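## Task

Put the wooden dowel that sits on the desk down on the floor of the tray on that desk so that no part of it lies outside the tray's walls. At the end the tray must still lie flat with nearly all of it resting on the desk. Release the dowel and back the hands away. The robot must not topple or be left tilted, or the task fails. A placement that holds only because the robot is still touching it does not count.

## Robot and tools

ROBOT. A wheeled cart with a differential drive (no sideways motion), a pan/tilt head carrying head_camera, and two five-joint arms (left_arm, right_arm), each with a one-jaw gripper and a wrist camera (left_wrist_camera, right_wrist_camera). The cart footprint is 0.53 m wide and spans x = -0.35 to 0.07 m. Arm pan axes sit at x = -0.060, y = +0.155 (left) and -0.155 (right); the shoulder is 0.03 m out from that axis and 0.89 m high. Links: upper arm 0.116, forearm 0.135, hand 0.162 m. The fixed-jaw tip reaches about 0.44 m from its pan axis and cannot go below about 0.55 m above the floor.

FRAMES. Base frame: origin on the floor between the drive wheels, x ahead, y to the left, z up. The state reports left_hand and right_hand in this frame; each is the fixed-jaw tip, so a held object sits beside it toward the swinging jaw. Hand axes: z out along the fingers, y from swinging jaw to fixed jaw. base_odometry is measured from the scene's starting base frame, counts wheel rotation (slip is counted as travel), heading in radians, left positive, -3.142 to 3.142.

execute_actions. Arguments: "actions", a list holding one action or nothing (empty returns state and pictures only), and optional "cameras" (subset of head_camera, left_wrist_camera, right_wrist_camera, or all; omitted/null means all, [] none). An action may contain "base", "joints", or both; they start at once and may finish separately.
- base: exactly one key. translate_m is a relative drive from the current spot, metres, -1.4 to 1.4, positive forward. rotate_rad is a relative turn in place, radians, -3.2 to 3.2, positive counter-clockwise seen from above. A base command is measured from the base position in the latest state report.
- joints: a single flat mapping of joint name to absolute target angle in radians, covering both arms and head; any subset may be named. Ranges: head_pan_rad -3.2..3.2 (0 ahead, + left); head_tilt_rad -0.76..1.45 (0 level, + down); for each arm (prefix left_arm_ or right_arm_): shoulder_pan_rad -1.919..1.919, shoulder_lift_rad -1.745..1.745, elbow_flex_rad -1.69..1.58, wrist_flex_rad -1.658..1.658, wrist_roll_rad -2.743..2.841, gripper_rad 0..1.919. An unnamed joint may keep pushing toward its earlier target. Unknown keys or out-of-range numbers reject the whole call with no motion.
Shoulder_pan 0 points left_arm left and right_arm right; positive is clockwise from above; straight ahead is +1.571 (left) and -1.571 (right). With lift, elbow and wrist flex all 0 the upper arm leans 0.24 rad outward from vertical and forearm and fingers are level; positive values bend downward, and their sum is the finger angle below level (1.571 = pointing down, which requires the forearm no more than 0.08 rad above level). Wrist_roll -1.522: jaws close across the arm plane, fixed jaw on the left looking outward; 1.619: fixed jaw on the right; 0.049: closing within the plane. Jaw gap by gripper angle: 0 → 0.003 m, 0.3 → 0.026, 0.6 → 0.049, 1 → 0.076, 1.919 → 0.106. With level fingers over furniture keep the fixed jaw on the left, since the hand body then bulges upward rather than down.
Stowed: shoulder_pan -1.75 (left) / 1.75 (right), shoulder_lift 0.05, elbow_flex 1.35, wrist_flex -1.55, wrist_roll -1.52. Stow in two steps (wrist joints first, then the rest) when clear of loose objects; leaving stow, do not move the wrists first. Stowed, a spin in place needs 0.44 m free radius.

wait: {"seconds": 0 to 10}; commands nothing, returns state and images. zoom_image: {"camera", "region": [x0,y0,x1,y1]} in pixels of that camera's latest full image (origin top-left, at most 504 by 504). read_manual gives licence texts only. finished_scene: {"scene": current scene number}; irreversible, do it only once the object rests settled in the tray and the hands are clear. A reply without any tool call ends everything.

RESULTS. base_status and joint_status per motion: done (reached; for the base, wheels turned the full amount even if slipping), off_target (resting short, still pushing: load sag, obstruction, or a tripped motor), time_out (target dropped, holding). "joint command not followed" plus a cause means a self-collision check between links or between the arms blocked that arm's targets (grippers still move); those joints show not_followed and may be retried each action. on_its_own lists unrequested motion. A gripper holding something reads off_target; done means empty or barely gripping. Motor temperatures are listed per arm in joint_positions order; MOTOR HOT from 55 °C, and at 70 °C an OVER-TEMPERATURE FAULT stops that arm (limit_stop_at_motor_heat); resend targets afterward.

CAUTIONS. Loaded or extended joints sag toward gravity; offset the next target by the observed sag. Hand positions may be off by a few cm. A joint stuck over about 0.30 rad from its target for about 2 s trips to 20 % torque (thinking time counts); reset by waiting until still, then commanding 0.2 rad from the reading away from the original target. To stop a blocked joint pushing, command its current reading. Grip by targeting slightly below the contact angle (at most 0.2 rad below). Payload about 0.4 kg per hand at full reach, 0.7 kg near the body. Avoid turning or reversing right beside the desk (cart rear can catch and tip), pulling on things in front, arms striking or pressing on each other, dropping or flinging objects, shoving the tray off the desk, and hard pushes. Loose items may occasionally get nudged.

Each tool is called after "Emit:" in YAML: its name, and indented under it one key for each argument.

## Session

Emit:
execute_actions:
  actions:
    - {"joints":{"head_tilt_rad":0.5}}

Scene clock: 1.10 s.
Motor temperatures (°C, as the motors report them): left_arm=[26 29 25 26 26] | right_arm=[24 25 27 28 26]
base_odometry: x=+0.000 y=+0.000 heading=+0.000 (m, m, rad; odometry frame)
base_status: not commanded
joint_positions: head_pan_rad=-0.005 head_tilt_rad=+0.494 left_arm_shoulder_pan_rad=-1.782 left_arm_shoulder_lift_rad=+0.070 left_arm_elbow_flex_rad=+1.313 left_arm_wrist_flex_rad=-1.601 left_arm_wrist_roll_rad=-1.490 left_arm_gripper_rad=+1.920 right_arm_shoulder_pan_rad=+1.784 right_arm_shoulder_lift_rad=+0.015 right_arm_elbow_flex_rad=+1.355 right_arm_wrist_flex_rad=-1.606 right_arm_wrist_roll_rad=-1.534 right_arm_gripper_rad=+1.920
joint_status: all done
left_hand: x=-0.3061 y=+0.0943 z=+0.9070 quat_wxyz=(-0.070, -0.621, -0.076, +0.777) (m; base frame)
right_hand: x=-0.3042 y=-0.1100 z=+0.9125 quat_wxyz=(-0.079, +0.615, -0.070, -0.782) (m; base frame)
pictures: head_camera, left_wrist_camera, right_wrist_camera
Images, in order (width x height): head_camera 644x476, left_wrist_camera 644x476, right_wrist_camera 644x476.

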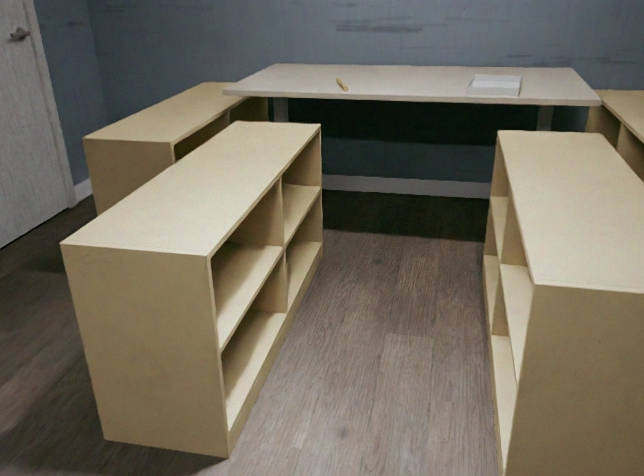

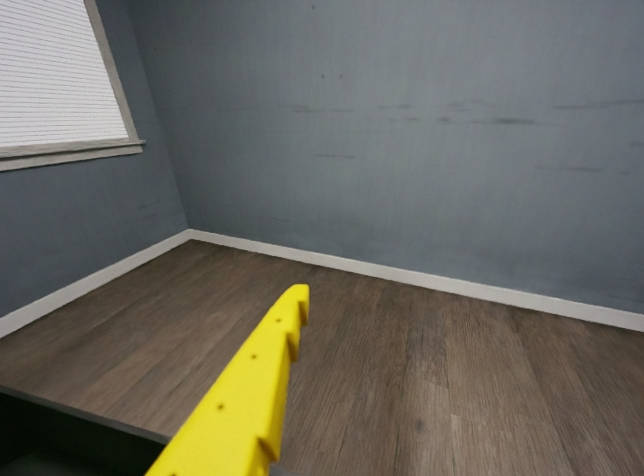

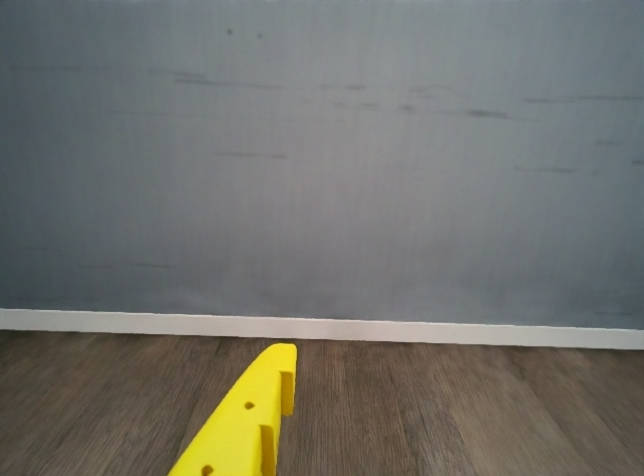

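Emit:
execute_actions:
  actions:
    - {"base":{"rotate_rad":-0.18},"joints":{"head_tilt_rad":0.6}}
  cameras: ["head_camera"]

Scene clock: 5.47 s.
Motor temperatures (°C, as the motors report them): left_arm=[26 29 25 26 26] | right_arm=[24 25 27 28 26]
base_odometry: x=+0.000 y=+0.000 heading=-0.179 (m, m, rad; odometry frame)
base_status: done
joint_positions: head_pan_rad=-0.005 head_tilt_rad=+0.594 left_arm_shoulder_pan_rad=-1.782 left_arm_shoulder_lift_rad=+0.070 left_arm_elbow_flex_rad=+1.313 left_arm_wrist_flex_rad=-1.601 left_arm_wrist_roll_rad=-1.490 left_arm_gripper_rad=+1.920 right_arm_shoulder_pan_rad=+1.784 right_arm_shoulder_lift_rad=+0.015 right_arm_elbow_flex_rad=+1.355 right_arm_wrist_flex_rad=-1.606 right_arm_wrist_roll_rad=-1.534 right_arm_gripper_rad=+1.920
joint_status: all done
left_hand: x=-0.3061 y=+0.0943 z=+0.9070 quat_wxyz=(-0.070, -0.621, -0.076, +0.777) (m; base frame)
right_hand: x=-0.3042 y=-0.1100 z=+0.9125 quat_wxyz=(-0.079, +0.615, -0.070, -0.782) (m; base frame)
pictures: head_camera
Images, in order (width x height): head_camera 644x476.

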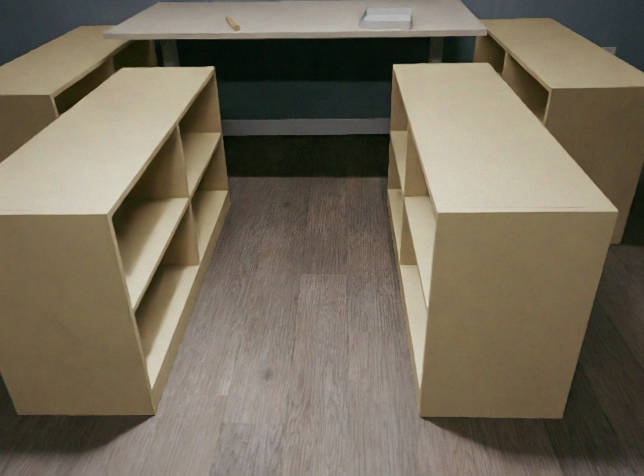

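Emit:
execute_actions:
  actions:
    - {"base":{"rotate_rad":0.25}}
  cameras: []

Emit:
execute_actions:
  actions:
    - {"base":{"translate_m":0.3}}
  cameras: []

Emit:
execute_actions:
  actions:
    - {"base":{"rotate_rad":-0.25},"joints":{"head_tilt_rad":0.8}}
  cameras: ["head_camera"]

Scene clock: 9.47 s.
Motor temperatures (°C, as the motors report them): left_arm=[26 29 25 26 26] | right_arm=[24 25 27 28 26]
base_odometry: x=+0.000 y=+0.000 heading=+0.066 (m, m, rad; odometry frame)
base_status: done
joint_positions: head_pan_rad=-0.005 head_tilt_rad=+0.594 left_arm_shoulder_pan_rad=-1.782 left_arm_shoulder_lift_rad=+0.070 left_arm_elbow_flex_rad=+1.313 left_arm_wrist_flex_rad=-1.601 left_arm_wrist_roll_rad=-1.490 left_arm_gripper_rad=+1.920 right_arm_shoulder_pan_rad=+1.784 right_arm_shoulder_lift_rad=+0.015 right_arm_elbow_flex_rad=+1.355 right_arm_wrist_flex_rad=-1.606 right_arm_wrist_roll_rad=-1.534 right_arm_gripper_rad=+1.920
joint_status: not commanded
left_hand: x=-0.3061 y=+0.0943 z=+0.9070 quat_wxyz=(-0.070, -0.621, -0.076, +0.777) (m; base frame)
right_hand: x=-0.3042 y=-0.1100 z=+0.9125 quat_wxyz=(-0.079, +0.615, -0.070, -0.782) (m; base frame)
pictures: none
No camera images: the call's "cameras" was empty. Leave "cameras" out to get every camera's image.

Scene clock: 11.80 s.
Motor temperatures (°C, as the motors report them): left_arm=[26 29 25 26 26] | right_arm=[24 25 27 28 26]
base_odometry: x=+0.300 y=+0.020 heading=+0.065 (m, m, rad; odometry frame)
base_status: done
joint_positions: head_pan_rad=-0.005 head_tilt_rad=+0.594 left_arm_shoulder_pan_rad=-1.782 left_arm_shoulder_lift_rad=+0.070 left_arm_elbow_flex_rad=+1.313 left_arm_wrist_flex_rad=-1.601 left_arm_wrist_roll_rad=-1.490 left_arm_gripper_rad=+1.920 right_arm_shoulder_pan_rad=+1.784 right_arm_shoulder_lift_rad=+0.015 right_arm_elbow_flex_rad=+1.355 right_arm_wrist_flex_rad=-1.606 right_arm_wrist_roll_rad=-1.534 right_arm_gripper_rad=+1.920
joint_status: not commanded
left_hand: x=-0.3061 y=+0.0943 z=+0.9070 quat_wxyz=(-0.070, -0.621, -0.076, +0.777) (m; base frame)
right_hand: x=-0.3042 y=-0.1100 z=+0.9125 quat_wxyz=(-0.079, +0.615, -0.070, -0.782) (m; base frame)
pictures: none
No camera images: the call's "cameras" was empty. Leave "cameras" out to get every camera's image.

Scene clock: 12.80 s.
Motor temperatures (°C, as the motors report them): left_arm=[26 29 25 26 26] | right_arm=[24 25 27 28 26]
base_odometry: x=+0.300 y=+0.020 heading=-0.183 (m, m, rad; odometry frame)
base_status: done
joint_positions: head_pan_rad=-0.005 head_tilt_rad=+0.795 left_arm_shoulder_pan_rad=-1.782 left_arm_shoulder_lift_rad=+0.070 left_arm_elbow_flex_rad=+1.313 left_arm_wrist_flex_rad=-1.601 left_arm_wrist_roll_rad=-1.490 left_arm_gripper_rad=+1.920 right_arm_shoulder_pan_rad=+1.784 right_arm_shoulder_lift_rad=+0.015 right_arm_elbow_flex_rad=+1.355 right_arm_wrist_flex_rad=-1.606 right_arm_wrist_roll_rad=-1.534 right_arm_gripper_rad=+1.920
joint_status: all done
left_hand: x=-0.3061 y=+0.0943 z=+0.9070 quat_wxyz=(-0.070, -0.621, -0.076, +0.777) (m; base frame)
right_hand: x=-0.3042 y=-0.1100 z=+0.9125 quat_wxyz=(-0.079, +0.615, -0.070, -0.782) (m; base frame)
pictures: head_camera
Images, in order (width x height): head_camera 644x476.

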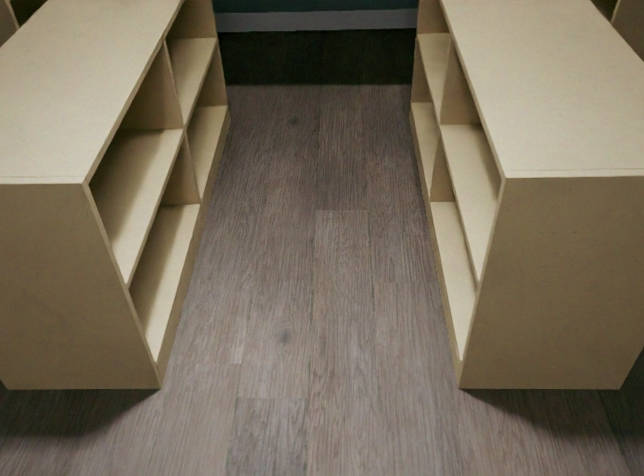

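Emit:
execute_actions:
  actions:
    - {"base":{"translate_m":1.2},"joints":{"head_tilt_rad":1.0}}
  cameras: ["head_camera"]

Scene clock: 26.23 s.
Motor temperatures (°C, as the motors report them): left_arm=[26 29 25 26 26] | right_arm=[24 25 27 28 26]
base_odometry: x=+1.474 y=-0.209 heading=-0.196 (m, m, rad; odometry frame)
base_status: translate_m time_out (by the wheels' count: +1.196 of +1.200)
joint_positions: head_pan_rad=-0.005 head_tilt_rad=+0.996 left_arm_shoulder_pan_rad=-1.782 left_arm_shoulder_lift_rad=+0.070 left_arm_elbow_flex_rad=+1.314 left_arm_wrist_flex_rad=-1.601 left_arm_wrist_roll_rad=-1.490 left_arm_gripper_rad=+1.920 right_arm_shoulder_pan_rad=+1.784 right_arm_shoulder_lift_rad=+0.015 right_arm_elbow_flex_rad=+1.356 right_arm_wrist_flex_rad=-1.606 right_arm_wrist_roll_rad=-1.534 right_arm_gripper_rad=+1.920
joint_status: all done
left_hand: x=-0.3059 y=+0.0943 z=+0.9067 quat_wxyz=(-0.070, -0.622, -0.076, +0.776) (m; base frame)
right_hand: x=-0.3041 y=-0.1100 z=+0.9122 quat_wxyz=(-0.079, +0.616, -0.070, -0.781) (m; base frame)
pictures: head_camera
Images, in order (width x height): head_camera 644x476.

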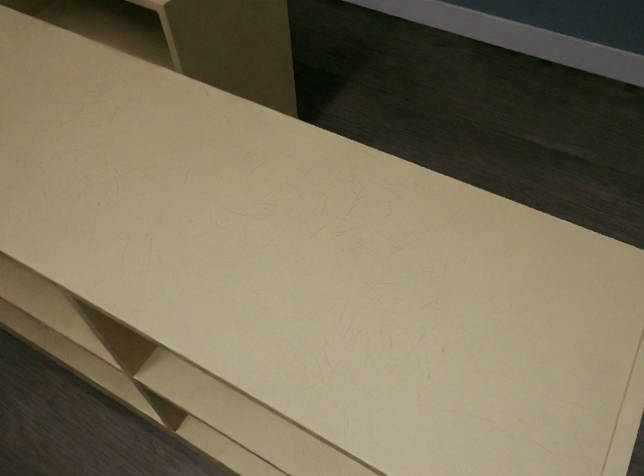

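Emit:
execute_actions:
  actions:
    - {"base":{"translate_m":-0.45},"joints":{"head_tilt_rad":0.6,"head_pan_rad":0.6}}
  cameras: ["head_camera"]

Scene clock: 33.40 s.
Motor temperatures (°C, as the motors report them): left_arm=[26 29 25 26 26] | right_arm=[24 25 27 28 26]
base_odometry: x=+1.040 y=-0.126 heading=-0.186 (m, m, rad; odometry frame)
base_status: translate_m time_out (by the wheels' count: -0.442 of -0.450)
joint_positions: head_pan_rad=+0.591 head_tilt_rad=+0.613 left_arm_shoulder_pan_rad=-1.782 left_arm_shoulder_lift_rad=+0.070 left_arm_elbow_flex_rad=+1.314 left_arm_wrist_flex_rad=-1.601 left_arm_wrist_roll_rad=-1.490 left_arm_gripper_rad=+1.920 right_arm_shoulder_pan_rad=+1.784 right_arm_shoulder_lift_rad=+0.015 right_arm_elbow_flex_rad=+1.356 right_arm_wrist_flex_rad=-1.606 right_arm_wrist_roll_rad=-1.534 right_arm_gripper_rad=+1.920
joint_status: all done
left_hand: x=-0.3059 y=+0.0943 z=+0.9067 quat_wxyz=(-0.070, -0.622, -0.076, +0.776) (m; base frame)
right_hand: x=-0.3041 y=-0.1100 z=+0.9122 quat_wxyz=(-0.079, +0.616, -0.070, -0.781) (m; base frame)
pictures: head_camera
Images, in order (width x height): head_camera 644x476.

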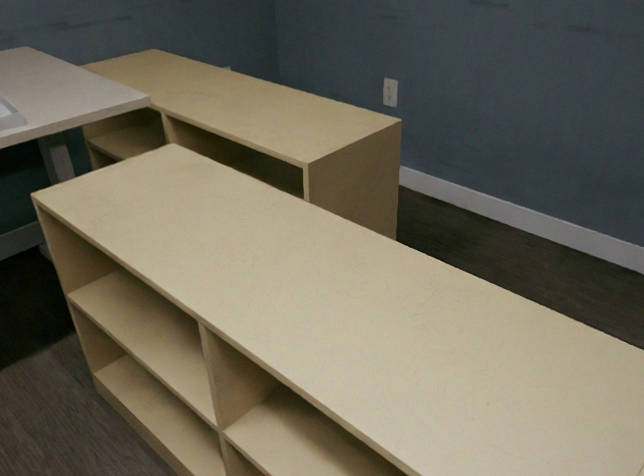

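Emit:
execute_actions:
  actions:
    - {"joints":{"head_tilt_rad":0.7,"head_pan_rad":1.4}}
  cameras: ["head_camera"]

Scene clock: 37.07 s.
Motor temperatures (°C, as the motors report them): left_arm=[26 29 25 26 26] | right_arm=[24 25 27 28 26]
base_odometry: x=+1.040 y=-0.126 heading=-0.186 (m, m, rad; odometry frame)
base_status: not commanded
joint_positions: head_pan_rad=+1.390 head_tilt_rad=+0.694 left_arm_shoulder_pan_rad=-1.782 left_arm_shoulder_lift_rad=+0.070 left_arm_elbow_flex_rad=+1.314 left_arm_wrist_flex_rad=-1.601 left_arm_wrist_roll_rad=-1.490 left_arm_gripper_rad=+1.920 right_arm_shoulder_pan_rad=+1.784 right_arm_shoulder_lift_rad=+0.015 right_arm_elbow_flex_rad=+1.356 right_arm_wrist_flex_rad=-1.606 right_arm_wrist_roll_rad=-1.534 right_arm_gripper_rad=+1.920
joint_status: all done
left_hand: x=-0.3059 y=+0.0943 z=+0.9067 quat_wxyz=(-0.070, -0.622, -0.076, +0.776) (m; base frame)
right_hand: x=-0.3041 y=-0.1100 z=+0.9122 quat_wxyz=(-0.079, +0.616, -0.070, -0.781) (m; base frame)
pictures: head_camera
Images, in order (width x height): head_camera 644x476.

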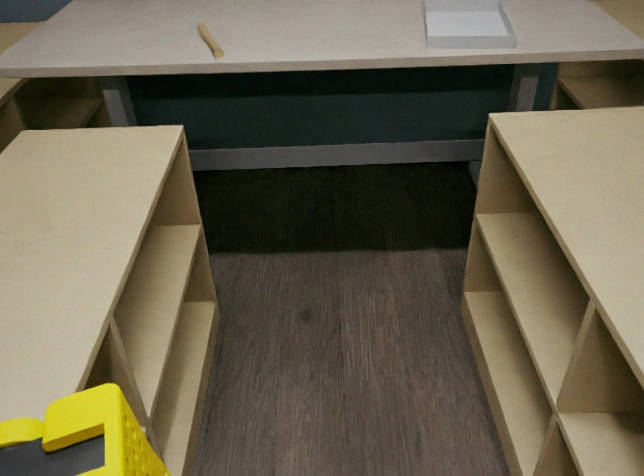

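Emit:
execute_actions:
  actions:
    - {"joints":{"head_tilt_rad":0.8,"head_pan_rad":-1.2}}
  cameras: ["head_camera"]

Scene clock: 44.73 s.
Motor temperatures (°C, as the motors report them): left_arm=[26 29 25 26 26] | right_arm=[24 25 27 28 26]
base_odometry: x=+1.040 y=-0.126 heading=-0.186 (m, m, rad; odometry frame)
base_status: not commanded
joint_positions: head_pan_rad=-1.190 head_tilt_rad=+0.795 left_arm_shoulder_pan_rad=-1.782 left_arm_shoulder_lift_rad=+0.070 left_arm_elbow_flex_rad=+1.314 left_arm_wrist_flex_rad=-1.601 left_arm_wrist_roll_rad=-1.490 left_arm_gripper_rad=+1.920 right_arm_shoulder_pan_rad=+1.784 right_arm_shoulder_lift_rad=+0.015 right_arm_elbow_flex_rad=+1.356 right_arm_wrist_flex_rad=-1.606 right_arm_wrist_roll_rad=-1.534 right_arm_gripper_rad=+1.920
joint_status: all done
left_hand: x=-0.3059 y=+0.0943 z=+0.9067 quat_wxyz=(-0.070, -0.622, -0.076, +0.776) (m; base frame)
right_hand: x=-0.3041 y=-0.1100 z=+0.9122 quat_wxyz=(-0.079, +0.616, -0.070, -0.781) (m; base frame)
pictures: head_camera
Images, in order (width x height): head_camera 644x476.

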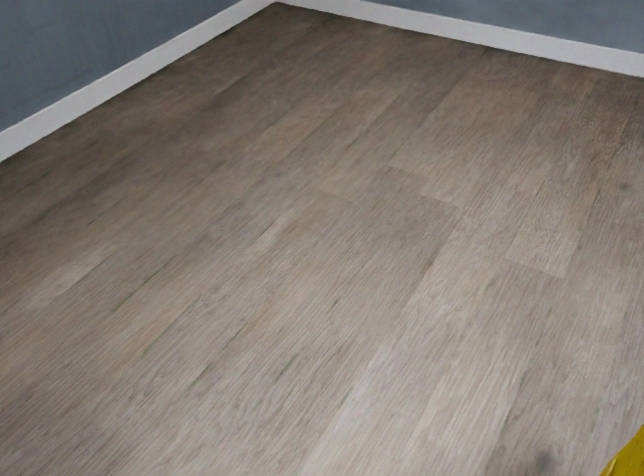

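Emit:
execute_actions:
  actions:
    - {"base":{"rotate_rad":-0.6},"joints":{"head_pan_rad":0.0,"head_tilt_rad":0.6}}
  cameras: ["head_camera"]

Scene clock: 49.73 s.
Motor temperatures (°C, as the motors report them): left_arm=[26 29 25 26 26] | right_arm=[24 25 27 28 26]
base_odometry: x=+1.043 y=-0.129 heading=-0.773 (m, m, rad; odometry frame)
base_status: rotate_rad time_out (by the wheels' count: -0.587 of -0.600)
joint_positions: head_pan_rad=-0.010 head_tilt_rad=+0.613 left_arm_shoulder_pan_rad=-1.782 left_arm_shoulder_lift_rad=+0.072 left_arm_elbow_flex_rad=+1.314 left_arm_wrist_flex_rad=-1.601 left_arm_wrist_roll_rad=-1.490 left_arm_gripper_rad=+1.920 right_arm_shoulder_pan_rad=+1.784 right_arm_shoulder_lift_rad=+0.016 right_arm_elbow_flex_rad=+1.356 right_arm_wrist_flex_rad=-1.606 right_arm_wrist_roll_rad=-1.534 right_arm_gripper_rad=+1.920
joint_status: all done
left_hand: x=-0.3060 y=+0.0943 z=+0.9064 quat_wxyz=(-0.070, -0.622, -0.076, +0.776) (m; base frame)
right_hand: x=-0.3041 y=-0.1100 z=+0.9118 quat_wxyz=(-0.079, +0.616, -0.070, -0.781) (m; base frame)
pictures: head_camera
Images, in order (width x height): head_camera 644x476.

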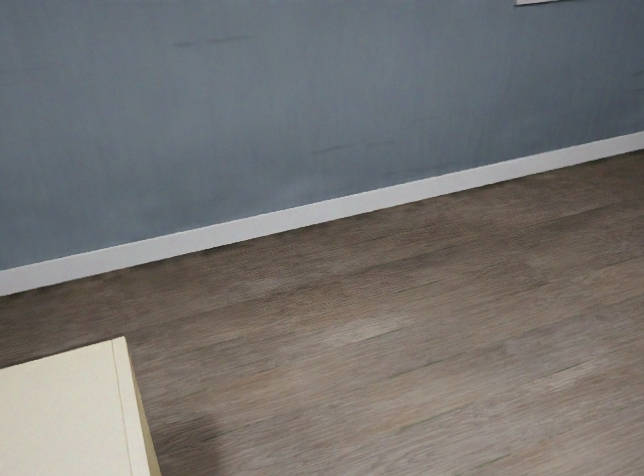

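Emit:
execute_actions:
  actions:
    - {"base":{"rotate_rad":-0.5}}
  cameras: []

Emit:
execute_actions:
  actions:
    - {"base":{"translate_m":0.5}}
  cameras: []

Scene clock: 54.63 s.
Motor temperatures (°C, as the motors report them): left_arm=[26 29 25 26 26] | right_arm=[24 25 27 28 26]
base_odometry: x=+1.045 y=-0.128 heading=-1.275 (m, m, rad; odometry frame)
base_status: done
joint_positions: head_pan_rad=-0.009 head_tilt_rad=+0.613 left_arm_shoulder_pan_rad=-1.782 left_arm_shoulder_lift_rad=+0.072 left_arm_elbow_flex_rad=+1.314 left_arm_wrist_flex_rad=-1.601 left_arm_wrist_roll_rad=-1.490 left_arm_gripper_rad=+1.920 right_arm_shoulder_pan_rad=+1.784 right_arm_shoulder_lift_rad=+0.016 right_arm_elbow_flex_rad=+1.356 right_arm_wrist_flex_rad=-1.606 right_arm_wrist_roll_rad=-1.534 right_arm_gripper_rad=+1.920
joint_status: not commanded
left_hand: x=-0.3060 y=+0.0943 z=+0.9064 quat_wxyz=(-0.070, -0.622, -0.076, +0.776) (m; base frame)
right_hand: x=-0.3041 y=-0.1100 z=+0.9118 quat_wxyz=(-0.079, +0.616, -0.070, -0.781) (m; base frame)
pictures: none
No camera images: the call's "cameras" was empty. Leave "cameras" out to get every camera's image.

Scene clock: 60.43 s.
Motor temperatures (°C, as the motors report them): left_arm=[26 29 25 26 26] | right_arm=[24 25 27 28 26]
base_odometry: x=+1.197 y=-0.600 heading=-1.260 (m, m, rad; odometry frame)
base_status: translate_m time_out (by the wheels' count: +0.496 of +0.500)
joint_positions: head_pan_rad=-0.009 head_tilt_rad=+0.613 left_arm_shoulder_pan_rad=-1.782 left_arm_shoulder_lift_rad=+0.072 left_arm_elbow_flex_rad=+1.314 left_arm_wrist_flex_rad=-1.601 left_arm_wrist_roll_rad=-1.490 left_arm_gripper_rad=+1.920 right_arm_shoulder_pan_rad=+1.784 right_arm_shoulder_lift_rad=+0.016 right_arm_elbow_flex_rad=+1.356 right_arm_wrist_flex_rad=-1.606 right_arm_wrist_roll_rad=-1.534 right_arm_gripper_rad=+1.920
joint_status: not commanded
left_hand: x=-0.3060 y=+0.0943 z=+0.9064 quat_wxyz=(-0.070, -0.622, -0.076, +0.776) (m; base frame)
right_hand: x=-0.3041 y=-0.1100 z=+0.9118 quat_wxyz=(-0.079, +0.616, -0.070, -0.781) (m; base frame)
pictures: none
No camera images: the call's "cameras" was empty. Leave "cameras" out to get every camera's image.

Emit:
execute_actions:
  actions: []

Scene clock: 61.73 s.
Motor temperatures (°C, as the motors report them): left_arm=[26 29 25 26 26] | right_arm=[24 25 27 28 26]
base_odometry: x=+1.197 y=-0.600 heading=-1.260 (m, m, rad; odometry frame)
base_status: translate_m time_out (by the wheels' count: +0.496 of +0.500)
joint_positions: head_pan_rad=-0.009 head_tilt_rad=+0.613 left_arm_shoulder_pan_rad=-1.782 left_arm_shoulder_lift_rad=+0.072 left_arm_elbow_flex_rad=+1.314 left_arm_wrist_flex_rad=-1.601 left_arm_wrist_roll_rad=-1.490 left_arm_gripper_rad=+1.920 right_arm_shoulder_pan_rad=+1.784 right_arm_shoulder_lift_rad=+0.016 right_arm_elbow_flex_rad=+1.356 right_arm_wrist_flex_rad=-1.606 right_arm_wrist_roll_rad=-1.534 right_arm_gripper_rad=+1.920
joint_status: not commanded
left_hand: x=-0.3060 y=+0.0943 z=+0.9064 quat_wxyz=(-0.070, -0.622, -0.076, +0.776) (m; base frame)
right_hand: x=-0.3041 y=-0.1100 z=+0.9118 quat_wxyz=(-0.079, +0.616, -0.070, -0.781) (m; base frame)
pictures: head_camera, left_wrist_camera, right_wrist_camera
Images, in order (width x height): head_camera 644x476, left_wrist_camera 644x476, right_wrist_camera 644x476.

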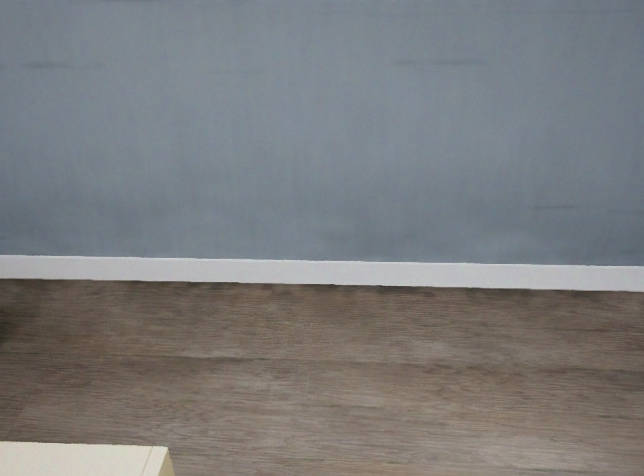

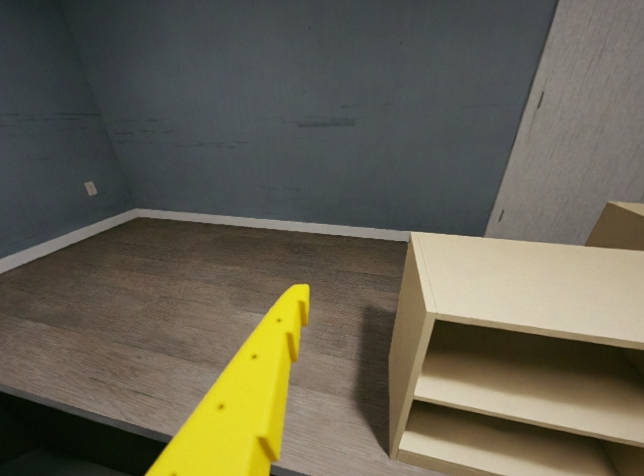

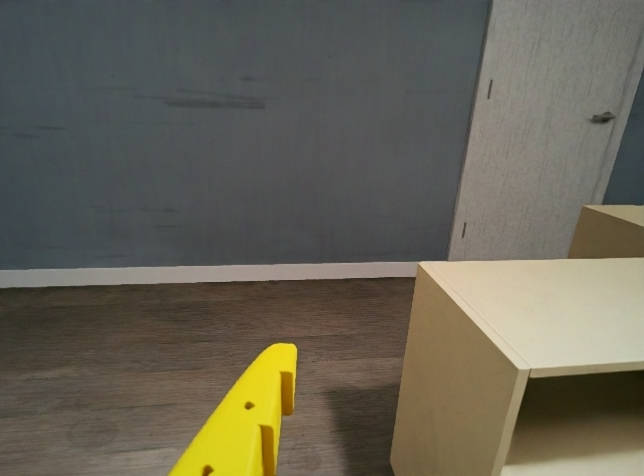

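Emit:
execute_actions:
  actions: []

Scene clock: 70.83 s.
Motor temperatures (°C, as the motors report them): left_arm=[26 29 25 26 26] | right_arm=[24 25 27 28 26]
base_odometry: x=+1.197 y=-0.600 heading=-1.260 (m, m, rad; odometry frame)
base_status: translate_m time_out (by the wheels' count: +0.496 of +0.500)
joint_positions: head_pan_rad=-0.009 head_tilt_rad=+0.613 left_arm_shoulder_pan_rad=-1.782 left_arm_shoulder_lift_rad=+0.072 left_arm_elbow_flex_rad=+1.314 left_arm_wrist_flex_rad=-1.601 left_arm_wrist_roll_rad=-1.490 left_arm_gripper_rad=+1.920 right_arm_shoulder_pan_rad=+1.784 right_arm_shoulder_lift_rad=+0.016 right_arm_elbow_flex_rad=+1.356 right_arm_wrist_flex_rad=-1.606 right_arm_wrist_roll_rad=-1.534 right_arm_gripper_rad=+1.920
joint_status: not commanded
left_hand: x=-0.3060 y=+0.0943 z=+0.9064 quat_wxyz=(-0.070, -0.622, -0.076, +0.776) (m; base frame)
right_hand: x=-0.3041 y=-0.1100 z=+0.9118 quat_wxyz=(-0.079, +0.616, -0.070, -0.781) (m; base frame)
pictures: head_camera, left_wrist_camera, right_wrist_camera
Images, in order (width x height): head_camera 644x476, left_wrist_camera 644x476, right_wrist_camera 644x476.

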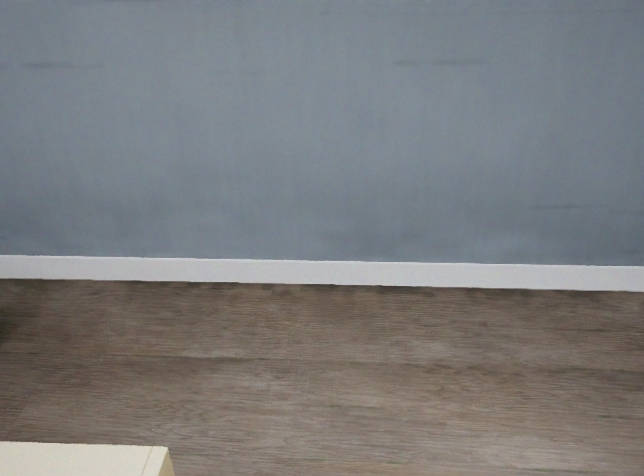

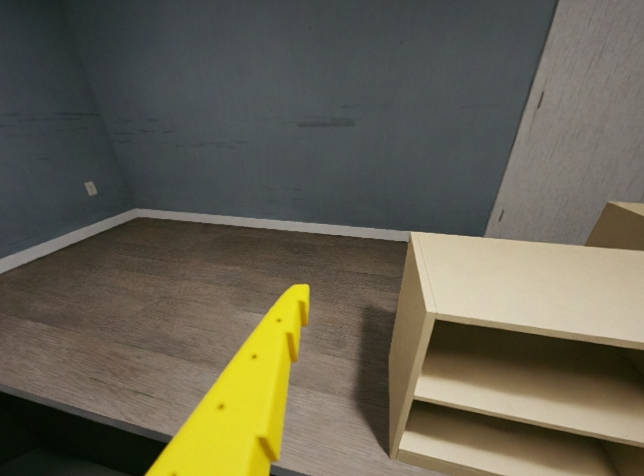

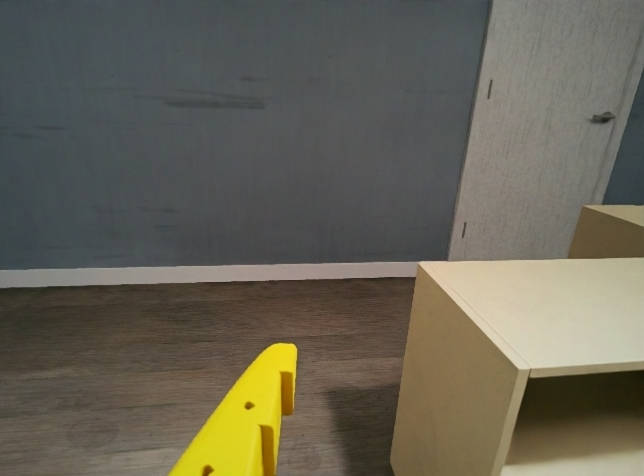

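Emit:
execute_actions:
  actions:
    - {"joints":{"head_pan_rad":1.5,"head_tilt_rad":0.5}}
  cameras: ["head_camera"]

Scene clock: 73.73 s.
Motor temperatures (°C, as the motors report them): left_arm=[26 29 25 26 26] | right_arm=[24 25 27 28 26]
base_odometry: x=+1.197 y=-0.600 heading=-1.260 (m, m, rad; odometry frame)
base_status: not commanded
joint_positions: head_pan_rad=+1.490 head_tilt_rad=+0.514 left_arm_shoulder_pan_rad=-1.782 left_arm_shoulder_lift_rad=+0.072 left_arm_elbow_flex_rad=+1.314 left_arm_wrist_flex_rad=-1.601 left_arm_wrist_roll_rad=-1.490 left_arm_gripper_rad=+1.920 right_arm_shoulder_pan_rad=+1.784 right_arm_shoulder_lift_rad=+0.016 right_arm_elbow_flex_rad=+1.356 right_arm_wrist_flex_rad=-1.606 right_arm_wrist_roll_rad=-1.534 right_arm_gripper_rad=+1.920
joint_status: all done
left_hand: x=-0.3060 y=+0.0943 z=+0.9064 quat_wxyz=(-0.070, -0.622, -0.076, +0.776) (m; base frame)
right_hand: x=-0.3041 y=-0.1100 z=+0.9118 quat_wxyz=(-0.079, +0.616, -0.070, -0.781) (m; base frame)
pictures: head_camera
Images, in order (width x height): head_camera 644x476.

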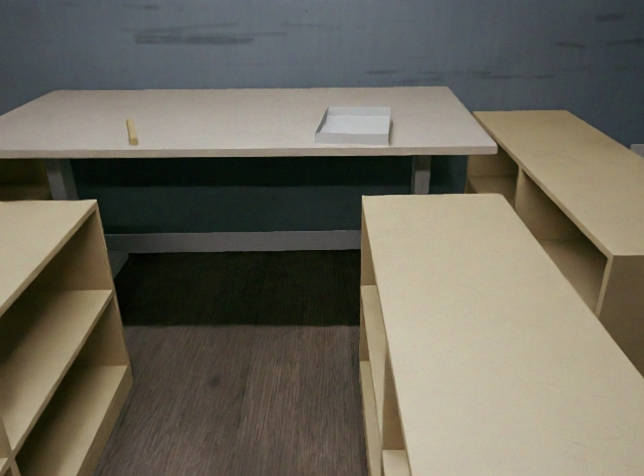

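Emit:
execute_actions:
  actions:
    - {"base":{"translate_m":-0.15}}
  cameras: ["head_camera"]

Emit:
execute_actions:
  actions:
    - {"base":{"rotate_rad":1.5},"joints":{"head_pan_rad":0,"head_tilt_rad":0.6}}
  cameras: ["head_camera"]

Scene clock: 78.80 s.
Motor temperatures (°C, as the motors report them): left_arm=[26 29 25 26 26] | right_arm=[24 25 27 28 26]
base_odometry: x=+1.151 y=-0.458 heading=-1.256 (m, m, rad; odometry frame)
base_status: done
joint_positions: head_pan_rad=+1.490 head_tilt_rad=+0.514 left_arm_shoulder_pan_rad=-1.782 left_arm_shoulder_lift_rad=+0.072 left_arm_elbow_flex_rad=+1.314 left_arm_wrist_flex_rad=-1.601 left_arm_wrist_roll_rad=-1.490 left_arm_gripper_rad=+1.920 right_arm_shoulder_pan_rad=+1.784 right_arm_shoulder_lift_rad=+0.016 right_arm_elbow_flex_rad=+1.356 right_arm_wrist_flex_rad=-1.606 right_arm_wrist_roll_rad=-1.534 right_arm_gripper_rad=+1.920
joint_status: not commanded
left_hand: x=-0.3060 y=+0.0943 z=+0.9064 quat_wxyz=(-0.070, -0.622, -0.076, +0.776) (m; base frame)
right_hand: x=-0.3041 y=-0.1100 z=+0.9118 quat_wxyz=(-0.079, +0.616, -0.070, -0.781) (m; base frame)
pictures: head_camera
Images, in order (width x height): head_camera 644x476.

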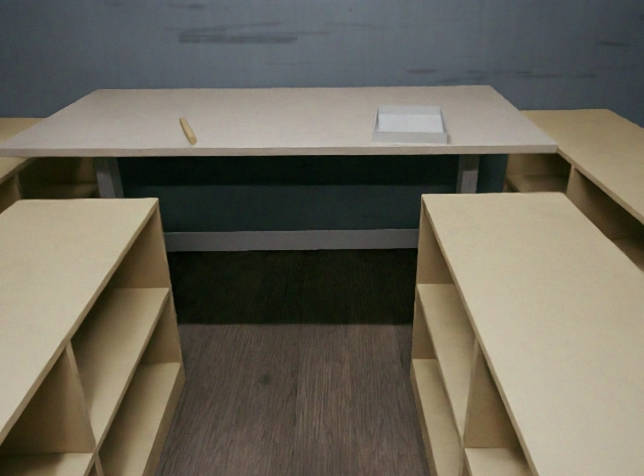

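Scene clock: 81.37 s.
Motor temperatures (°C, as the motors report them): left_arm=[26 29 25 26 26] | right_arm=[24 25 27 28 26]
base_odometry: x=+1.151 y=-0.457 heading=+0.243 (m, m, rad; odometry frame)
base_status: done
joint_positions: head_pan_rad=+0.010 head_tilt_rad=+0.594 left_arm_shoulder_pan_rad=-1.782 left_arm_shoulder_lift_rad=+0.072 left_arm_elbow_flex_rad=+1.314 left_arm_wrist_flex_rad=-1.601 left_arm_wrist_roll_rad=-1.490 left_arm_gripper_rad=+1.920 right_arm_shoulder_pan_rad=+1.784 right_arm_shoulder_lift_rad=+0.016 right_arm_elbow_flex_rad=+1.356 right_arm_wrist_flex_rad=-1.606 right_arm_wrist_roll_rad=-1.534 right_arm_gripper_rad=+1.920
joint_status: all done
left_hand: x=-0.3060 y=+0.0943 z=+0.9064 quat_wxyz=(-0.070, -0.622, -0.076, +0.776) (m; base frame)
right_hand: x=-0.3041 y=-0.1100 z=+0.9118 quat_wxyz=(-0.079, +0.616, -0.070, -0.781) (m; base frame)
pictures: head_camera
Images, in order (width x height): head_camera 644x476.

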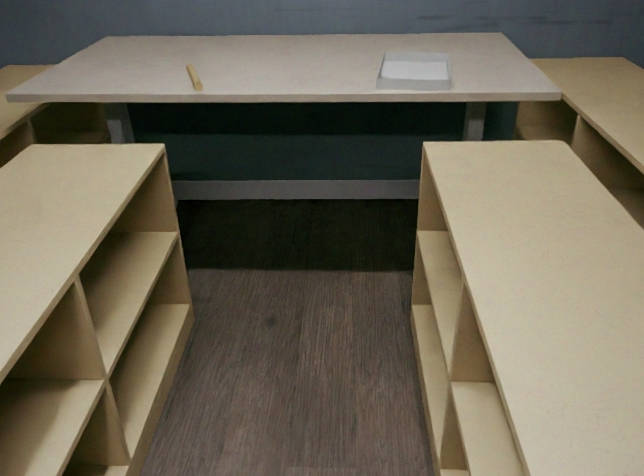

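Emit:
execute_actions:
  actions:
    - {"base":{"rotate_rad":-0.3}}
  cameras: []

Emit:
execute_actions:
  actions:
    - {"base":{"translate_m":-0.18}}
  cameras: []

Emit:
execute_actions:
  actions:
    - {"base":{"rotate_rad":0.3}}
  cameras: ["head_camera"]

Scene clock: 85.40 s.
Motor temperatures (°C, as the motors report them): left_arm=[26 29 25 26 26] | right_arm=[24 25 27 28 26]
base_odometry: x=+1.151 y=-0.457 heading=-0.052 (m, m, rad; odometry frame)
base_status: done
joint_positions: head_pan_rad=+0.010 head_tilt_rad=+0.594 left_arm_shoulder_pan_rad=-1.782 left_arm_shoulder_lift_rad=+0.072 left_arm_elbow_flex_rad=+1.314 left_arm_wrist_flex_rad=-1.601 left_arm_wrist_roll_rad=-1.490 left_arm_gripper_rad=+1.920 right_arm_shoulder_pan_rad=+1.784 right_arm_shoulder_lift_rad=+0.016 right_arm_elbow_flex_rad=+1.356 right_arm_wrist_flex_rad=-1.606 right_arm_wrist_roll_rad=-1.534 right_arm_gripper_rad=+1.920
joint_status: not commanded
left_hand: x=-0.3060 y=+0.0943 z=+0.9064 quat_wxyz=(-0.070, -0.622, -0.076, +0.776) (m; base frame)
right_hand: x=-0.3041 y=-0.1100 z=+0.9118 quat_wxyz=(-0.079, +0.616, -0.070, -0.781) (m; base frame)
pictures: none
No camera images: the call's "cameras" was empty. Leave "cameras" out to get every camera's image.

Scene clock: 87.23 s.
Motor temperatures (°C, as the motors report them): left_arm=[26 29 25 26 26] | right_arm=[24 25 27 28 26]
base_odometry: x=+0.971 y=-0.448 heading=-0.051 (m, m, rad; odometry frame)
base_status: done
joint_positions: head_pan_rad=+0.010 head_tilt_rad=+0.594 left_arm_shoulder_pan_rad=-1.782 left_arm_shoulder_lift_rad=+0.072 left_arm_elbow_flex_rad=+1.314 left_arm_wrist_flex_rad=-1.601 left_arm_wrist_roll_rad=-1.490 left_arm_gripper_rad=+1.920 right_arm_shoulder_pan_rad=+1.784 right_arm_shoulder_lift_rad=+0.016 right_arm_elbow_flex_rad=+1.356 right_arm_wrist_flex_rad=-1.606 right_arm_wrist_roll_rad=-1.534 right_arm_gripper_rad=+1.920
joint_status: not commanded
left_hand: x=-0.3060 y=+0.0943 z=+0.9064 quat_wxyz=(-0.070, -0.622, -0.076, +0.776) (m; base frame)
right_hand: x=-0.3041 y=-0.1100 z=+0.9118 quat_wxyz=(-0.079, +0.616, -0.070, -0.781) (m; base frame)
pictures: none
No camera images: the call's "cameras" was empty. Leave "cameras" out to get every camera's image.

Scene clock: 88.33 s.
Motor temperatures (°C, as the motors report them): left_arm=[26 29 25 26 26] | right_arm=[24 25 27 28 26]
base_odometry: x=+0.970 y=-0.448 heading=+0.247 (m, m, rad; odometry frame)
base_status: done
joint_positions: head_pan_rad=+0.010 head_tilt_rad=+0.594 left_arm_shoulder_pan_rad=-1.782 left_arm_shoulder_lift_rad=+0.072 left_arm_elbow_flex_rad=+1.314 left_arm_wrist_flex_rad=-1.601 left_arm_wrist_roll_rad=-1.490 left_arm_gripper_rad=+1.920 right_arm_shoulder_pan_rad=+1.784 right_arm_shoulder_lift_rad=+0.016 right_arm_elbow_flex_rad=+1.356 right_arm_wrist_flex_rad=-1.606 right_arm_wrist_roll_rad=-1.534 right_arm_gripper_rad=+1.920
joint_status: not commanded
left_hand: x=-0.3060 y=+0.0943 z=+0.9064 quat_wxyz=(-0.070, -0.622, -0.076, +0.776) (m; base frame)
right_hand: x=-0.3041 y=-0.1100 z=+0.9118 quat_wxyz=(-0.079, +0.616, -0.070, -0.781) (m; base frame)
pictures: head_camera
Images, in order (width x height): head_camera 644x476.

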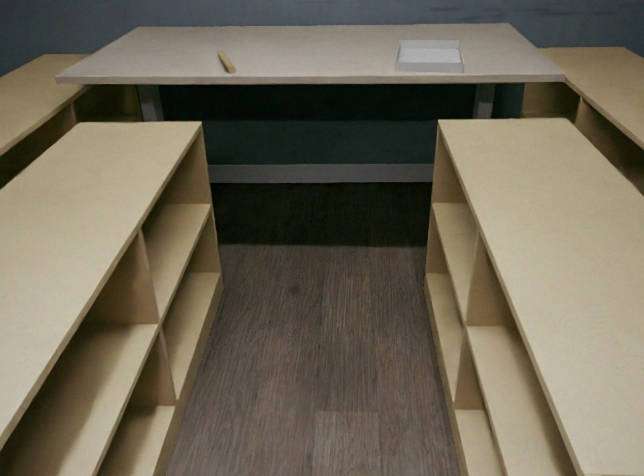

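Centred (220/426). Drive in.

Emit:
execute_actions:
  actions:
    - {"base":{"translate_m":0.7}}
  cameras: ["head_camera"]

Scene clock: 97.07 s.
Motor temperatures (°C, as the motors report them): left_arm=[26 29 25 26 26] | right_arm=[24 25 27 28 26]
base_odometry: x=+1.646 y=-0.279 heading=+0.237 (m, m, rad; odometry frame)
base_status: translate_m time_out (by the wheels' count: +0.696 of +0.700)
joint_positions: head_pan_rad=+0.010 head_tilt_rad=+0.594 left_arm_shoulder_pan_rad=-1.782 left_arm_shoulder_lift_rad=+0.072 left_arm_elbow_flex_rad=+1.314 left_arm_wrist_flex_rad=-1.601 left_arm_wrist_roll_rad=-1.490 left_arm_gripper_rad=+1.920 right_arm_shoulder_pan_rad=+1.784 right_arm_shoulder_lift_rad=+0.016 right_arm_elbow_flex_rad=+1.356 right_arm_wrist_flex_rad=-1.606 right_arm_wrist_roll_rad=-1.534 right_arm_gripper_rad=+1.920
joint_status: not commanded
left_hand: x=-0.3060 y=+0.0943 z=+0.9064 quat_wxyz=(-0.070, -0.622, -0.076, +0.776) (m; base frame)
right_hand: x=-0.3041 y=-0.1100 z=+0.9118 quat_wxyz=(-0.079, +0.616, -0.070, -0.781) (m; base frame)
pictures: head_camera
Images, in order (width x height): head_camera 644x476.

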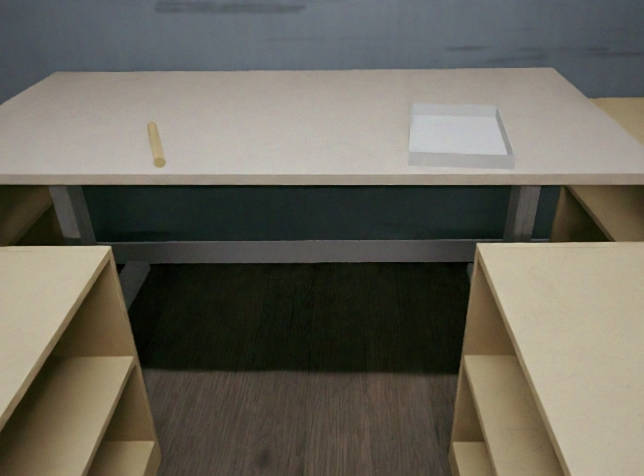

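Emit:
execute_actions:
  actions:
    - {"base":{"rotate_rad":0.04}}
  cameras: []

Emit:
execute_actions:
  actions:
    - {"base":{"translate_m":0.5},"joints":{"head_tilt_rad":0.8}}
  cameras: ["head_camera"]

Scene clock: 101.17 s.
Motor temperatures (°C, as the motors report them): left_arm=[26 29 25 26 26] | right_arm=[24 25 27 28 26]
base_odometry: x=+1.646 y=-0.279 heading=+0.276 (m, m, rad; odometry frame)
base_status: done
joint_positions: head_pan_rad=+0.010 head_tilt_rad=+0.594 left_arm_shoulder_pan_rad=-1.782 left_arm_shoulder_lift_rad=+0.072 left_arm_elbow_flex_rad=+1.314 left_arm_wrist_flex_rad=-1.601 left_arm_wrist_roll_rad=-1.490 left_arm_gripper_rad=+1.920 right_arm_shoulder_pan_rad=+1.784 right_arm_shoulder_lift_rad=+0.016 right_arm_elbow_flex_rad=+1.356 right_arm_wrist_flex_rad=-1.606 right_arm_wrist_roll_rad=-1.534 right_arm_gripper_rad=+1.920
joint_status: not commanded
left_hand: x=-0.3060 y=+0.0943 z=+0.9064 quat_wxyz=(-0.070, -0.622, -0.076, +0.776) (m; base frame)
right_hand: x=-0.3041 y=-0.1100 z=+0.9118 quat_wxyz=(-0.079, +0.616, -0.070, -0.781) (m; base frame)
pictures: none
No camera images: the call's "cameras" was empty. Leave "cameras" out to get every camera's image.

Scene clock: 104.50 s.
Motor temperatures (°C, as the motors report them): left_arm=[26 29 25 26 26] | right_arm=[24 25 27 28 26]
base_odometry: x=+2.127 y=-0.141 heading=+0.278 (m, m, rad; odometry frame)
base_status: done
joint_positions: head_pan_rad=+0.010 head_tilt_rad=+0.795 left_arm_shoulder_pan_rad=-1.782 left_arm_shoulder_lift_rad=+0.072 left_arm_elbow_flex_rad=+1.314 left_arm_wrist_flex_rad=-1.601 left_arm_wrist_roll_rad=-1.490 left_arm_gripper_rad=+1.920 right_arm_shoulder_pan_rad=+1.784 right_arm_shoulder_lift_rad=+0.016 right_arm_elbow_flex_rad=+1.356 right_arm_wrist_flex_rad=-1.606 right_arm_wrist_roll_rad=-1.534 right_arm_gripper_rad=+1.920
joint_status: all done
left_hand: x=-0.3060 y=+0.0943 z=+0.9064 quat_wxyz=(-0.070, -0.622, -0.076, +0.776) (m; base frame)
right_hand: x=-0.3041 y=-0.1100 z=+0.9118 quat_wxyz=(-0.079, +0.616, -0.070, -0.781) (m; base frame)
pictures: head_camera
Images, in order (width x height): head_camera 644x476.

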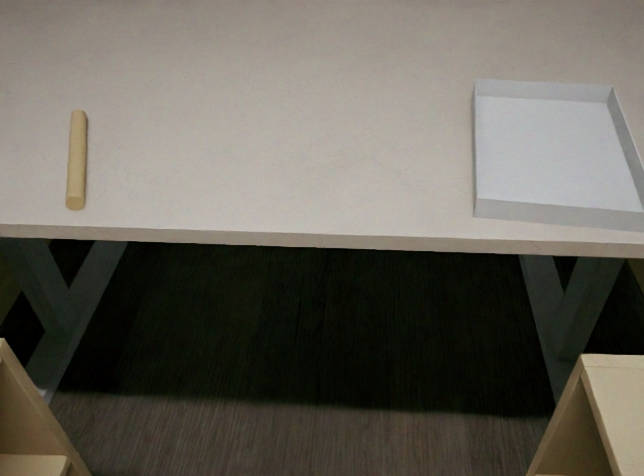

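Emit:
execute_actions:
  actions:
    - {"base":{"translate_m":0.3},"joints":{"head_tilt_rad":1.1}}
  cameras: ["head_camera"]

Scene clock: 109.70 s.
Motor temperatures (°C, as the motors report them): left_arm=[26 29 25 26 26] | right_arm=[24 25 27 28 26]
base_odometry: x=+2.416 y=-0.059 heading=+0.278 (m, m, rad; odometry frame)
base_status: done
joint_positions: head_pan_rad=+0.010 head_tilt_rad=+1.095 left_arm_shoulder_pan_rad=-1.782 left_arm_shoulder_lift_rad=+0.072 left_arm_elbow_flex_rad=+1.314 left_arm_wrist_flex_rad=-1.601 left_arm_wrist_roll_rad=-1.490 left_arm_gripper_rad=+1.920 right_arm_shoulder_pan_rad=+1.784 right_arm_shoulder_lift_rad=+0.016 right_arm_elbow_flex_rad=+1.356 right_arm_wrist_flex_rad=-1.606 right_arm_wrist_roll_rad=-1.534 right_arm_gripper_rad=+1.920
joint_status: all done
left_hand: x=-0.3060 y=+0.0943 z=+0.9064 quat_wxyz=(-0.070, -0.622, -0.076, +0.776) (m; base frame)
right_hand: x=-0.3041 y=-0.1100 z=+0.9118 quat_wxyz=(-0.079, +0.616, -0.070, -0.781) (m; base frame)
pictures: head_camera
Images, in order (width x height): head_camera 644x476.

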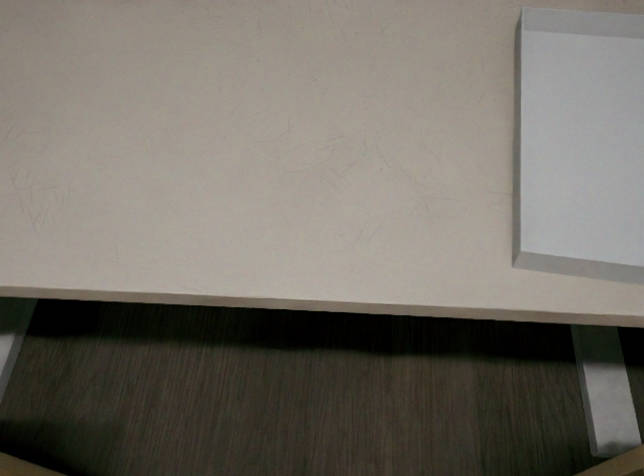

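Emit:
execute_actions:
  actions:
    - {"base":{"translate_m":0.05},"joints":{"head_pan_rad":0.8,"head_tilt_rad":1.0,"left_arm_shoulder_pan_rad":1.1,"left_arm_shoulder_lift_rad":0.0,"left_arm_elbow_flex_rad":0.3}}
  cameras: []

Emit:
execute_actions:
  actions:
    - {"joints":{"left_arm_shoulder_lift_rad":0.4,"left_arm_elbow_flex_rad":-0.2,"left_arm_wrist_flex_rad":1.15,"left_arm_wrist_roll_rad":0.05}}

Scene clock: 117.07 s.
Motor temperatures (°C, as the motors report them): left_arm=[26 29 25 26 26] | right_arm=[24 25 27 28 26]
base_odometry: x=+2.464 y=-0.045 heading=+0.278 (m, m, rad; odometry frame)
base_status: done
joint_positions: head_pan_rad=+0.790 head_tilt_rad=+1.015 left_arm_shoulder_pan_rad=+1.092 left_arm_shoulder_lift_rad=+0.032 left_arm_elbow_flex_rad=+0.339 left_arm_wrist_flex_rad=-1.601 left_arm_wrist_roll_rad=-1.490 left_arm_gripper_rad=+1.920 right_arm_shoulder_pan_rad=+1.784 right_arm_shoulder_lift_rad=+0.016 right_arm_elbow_flex_rad=+1.356 right_arm_wrist_flex_rad=-1.606 right_arm_wrist_roll_rad=-1.534 right_arm_gripper_rad=+1.920
joint_status: all done
left_hand: x=+0.1527 y=+0.2740 z=+1.1128 quat_wxyz=(+0.961, -0.043, +0.164, +0.218) (m; base frame)
right_hand: x=-0.3041 y=-0.1100 z=+0.9118 quat_wxyz=(-0.079, +0.616, -0.070, -0.781) (m; base frame)
pictures: none
No camera images: the call's "cameras" was empty. Leave "cameras" out to get every camera's image.

Scene clock: 119.60 s.
Motor temperatures (°C, as the motors report them): left_arm=[26 29 25 26 26] | right_arm=[24 25 27 28 26]
base_odometry: x=+2.464 y=-0.045 heading=+0.278 (m, m, rad; odometry frame)
base_status: not commanded
joint_positions: head_pan_rad=+0.790 head_tilt_rad=+1.015 left_arm_shoulder_pan_rad=+1.092 left_arm_shoulder_lift_rad=+0.418 left_arm_elbow_flex_rad=-0.163 left_arm_wrist_flex_rad=+1.142 left_arm_wrist_roll_rad=+0.041 left_arm_gripper_rad=+1.920 right_arm_shoulder_pan_rad=+1.784 right_arm_shoulder_lift_rad=+0.016 right_arm_elbow_flex_rad=+1.356 right_arm_wrist_flex_rad=-1.606 right_arm_wrist_roll_rad=-1.534 right_arm_gripper_rad=+1.920
joint_status: all done
left_hand: x=+0.1652 y=+0.2714 z=+0.7969 quat_wxyz=(+0.074, -0.849, +0.521, -0.045) (m; base frame)
right_hand: x=-0.3041 y=-0.1100 z=+0.9118 quat_wxyz=(-0.079, +0.616, -0.070, -0.781) (m; base frame)
pictures: head_camera, left_wrist_camera, right_wrist_camera
Images, in order (width x height): head_camera 644x476, left_wrist_camera 644x476, right_wrist_camera 644x476.

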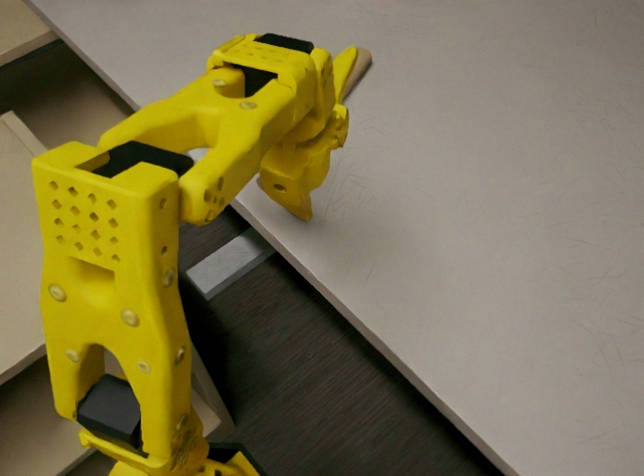

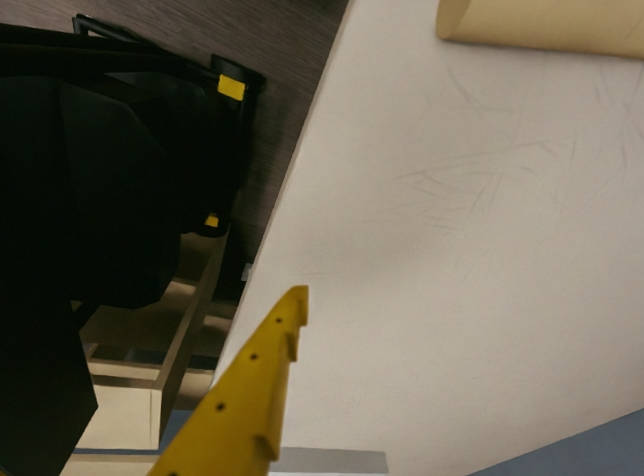

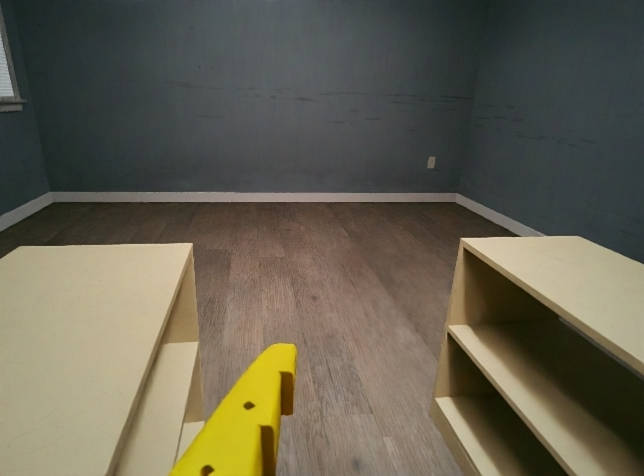

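Emit:
execute_actions:
  actions:
    - {"joints":{"left_arm_shoulder_pan_rad":1.75}}
  cameras: ["head_camera"]

Scene clock: 122.33 s.
Motor temperatures (°C, as the motors report them): left_arm=[26 29 25 26 26] | right_arm=[24 25 27 28 26]
base_odometry: x=+2.464 y=-0.045 heading=+0.278 (m, m, rad; odometry frame)
base_status: not commanded
joint_positions: head_pan_rad=+0.790 head_tilt_rad=+1.015 left_arm_shoulder_pan_rad=+1.743 left_arm_shoulder_lift_rad=+0.418 left_arm_elbow_flex_rad=-0.163 left_arm_wrist_flex_rad=+1.142 left_arm_wrist_roll_rad=+0.041 left_arm_gripper_rad=+1.920 right_arm_shoulder_pan_rad=+1.784 right_arm_shoulder_lift_rad=+0.016 right_arm_elbow_flex_rad=+1.356 right_arm_wrist_flex_rad=-1.606 right_arm_wrist_roll_rad=-1.534 right_arm_gripper_rad=+1.920
joint_status: all done
left_hand: x=+0.1897 y=+0.1113 z=+0.7969 quat_wxyz=(+0.056, -0.638, +0.765, -0.066) (m; base frame)
right_hand: x=-0.3041 y=-0.1100 z=+0.9118 quat_wxyz=(-0.079, +0.616, -0.070, -0.781) (m; base frame)
pictures: head_camera
Images, in order (width x height): head_camera 644x476.

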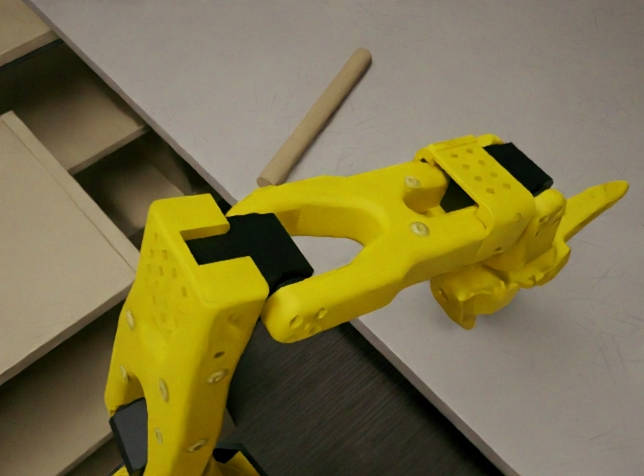

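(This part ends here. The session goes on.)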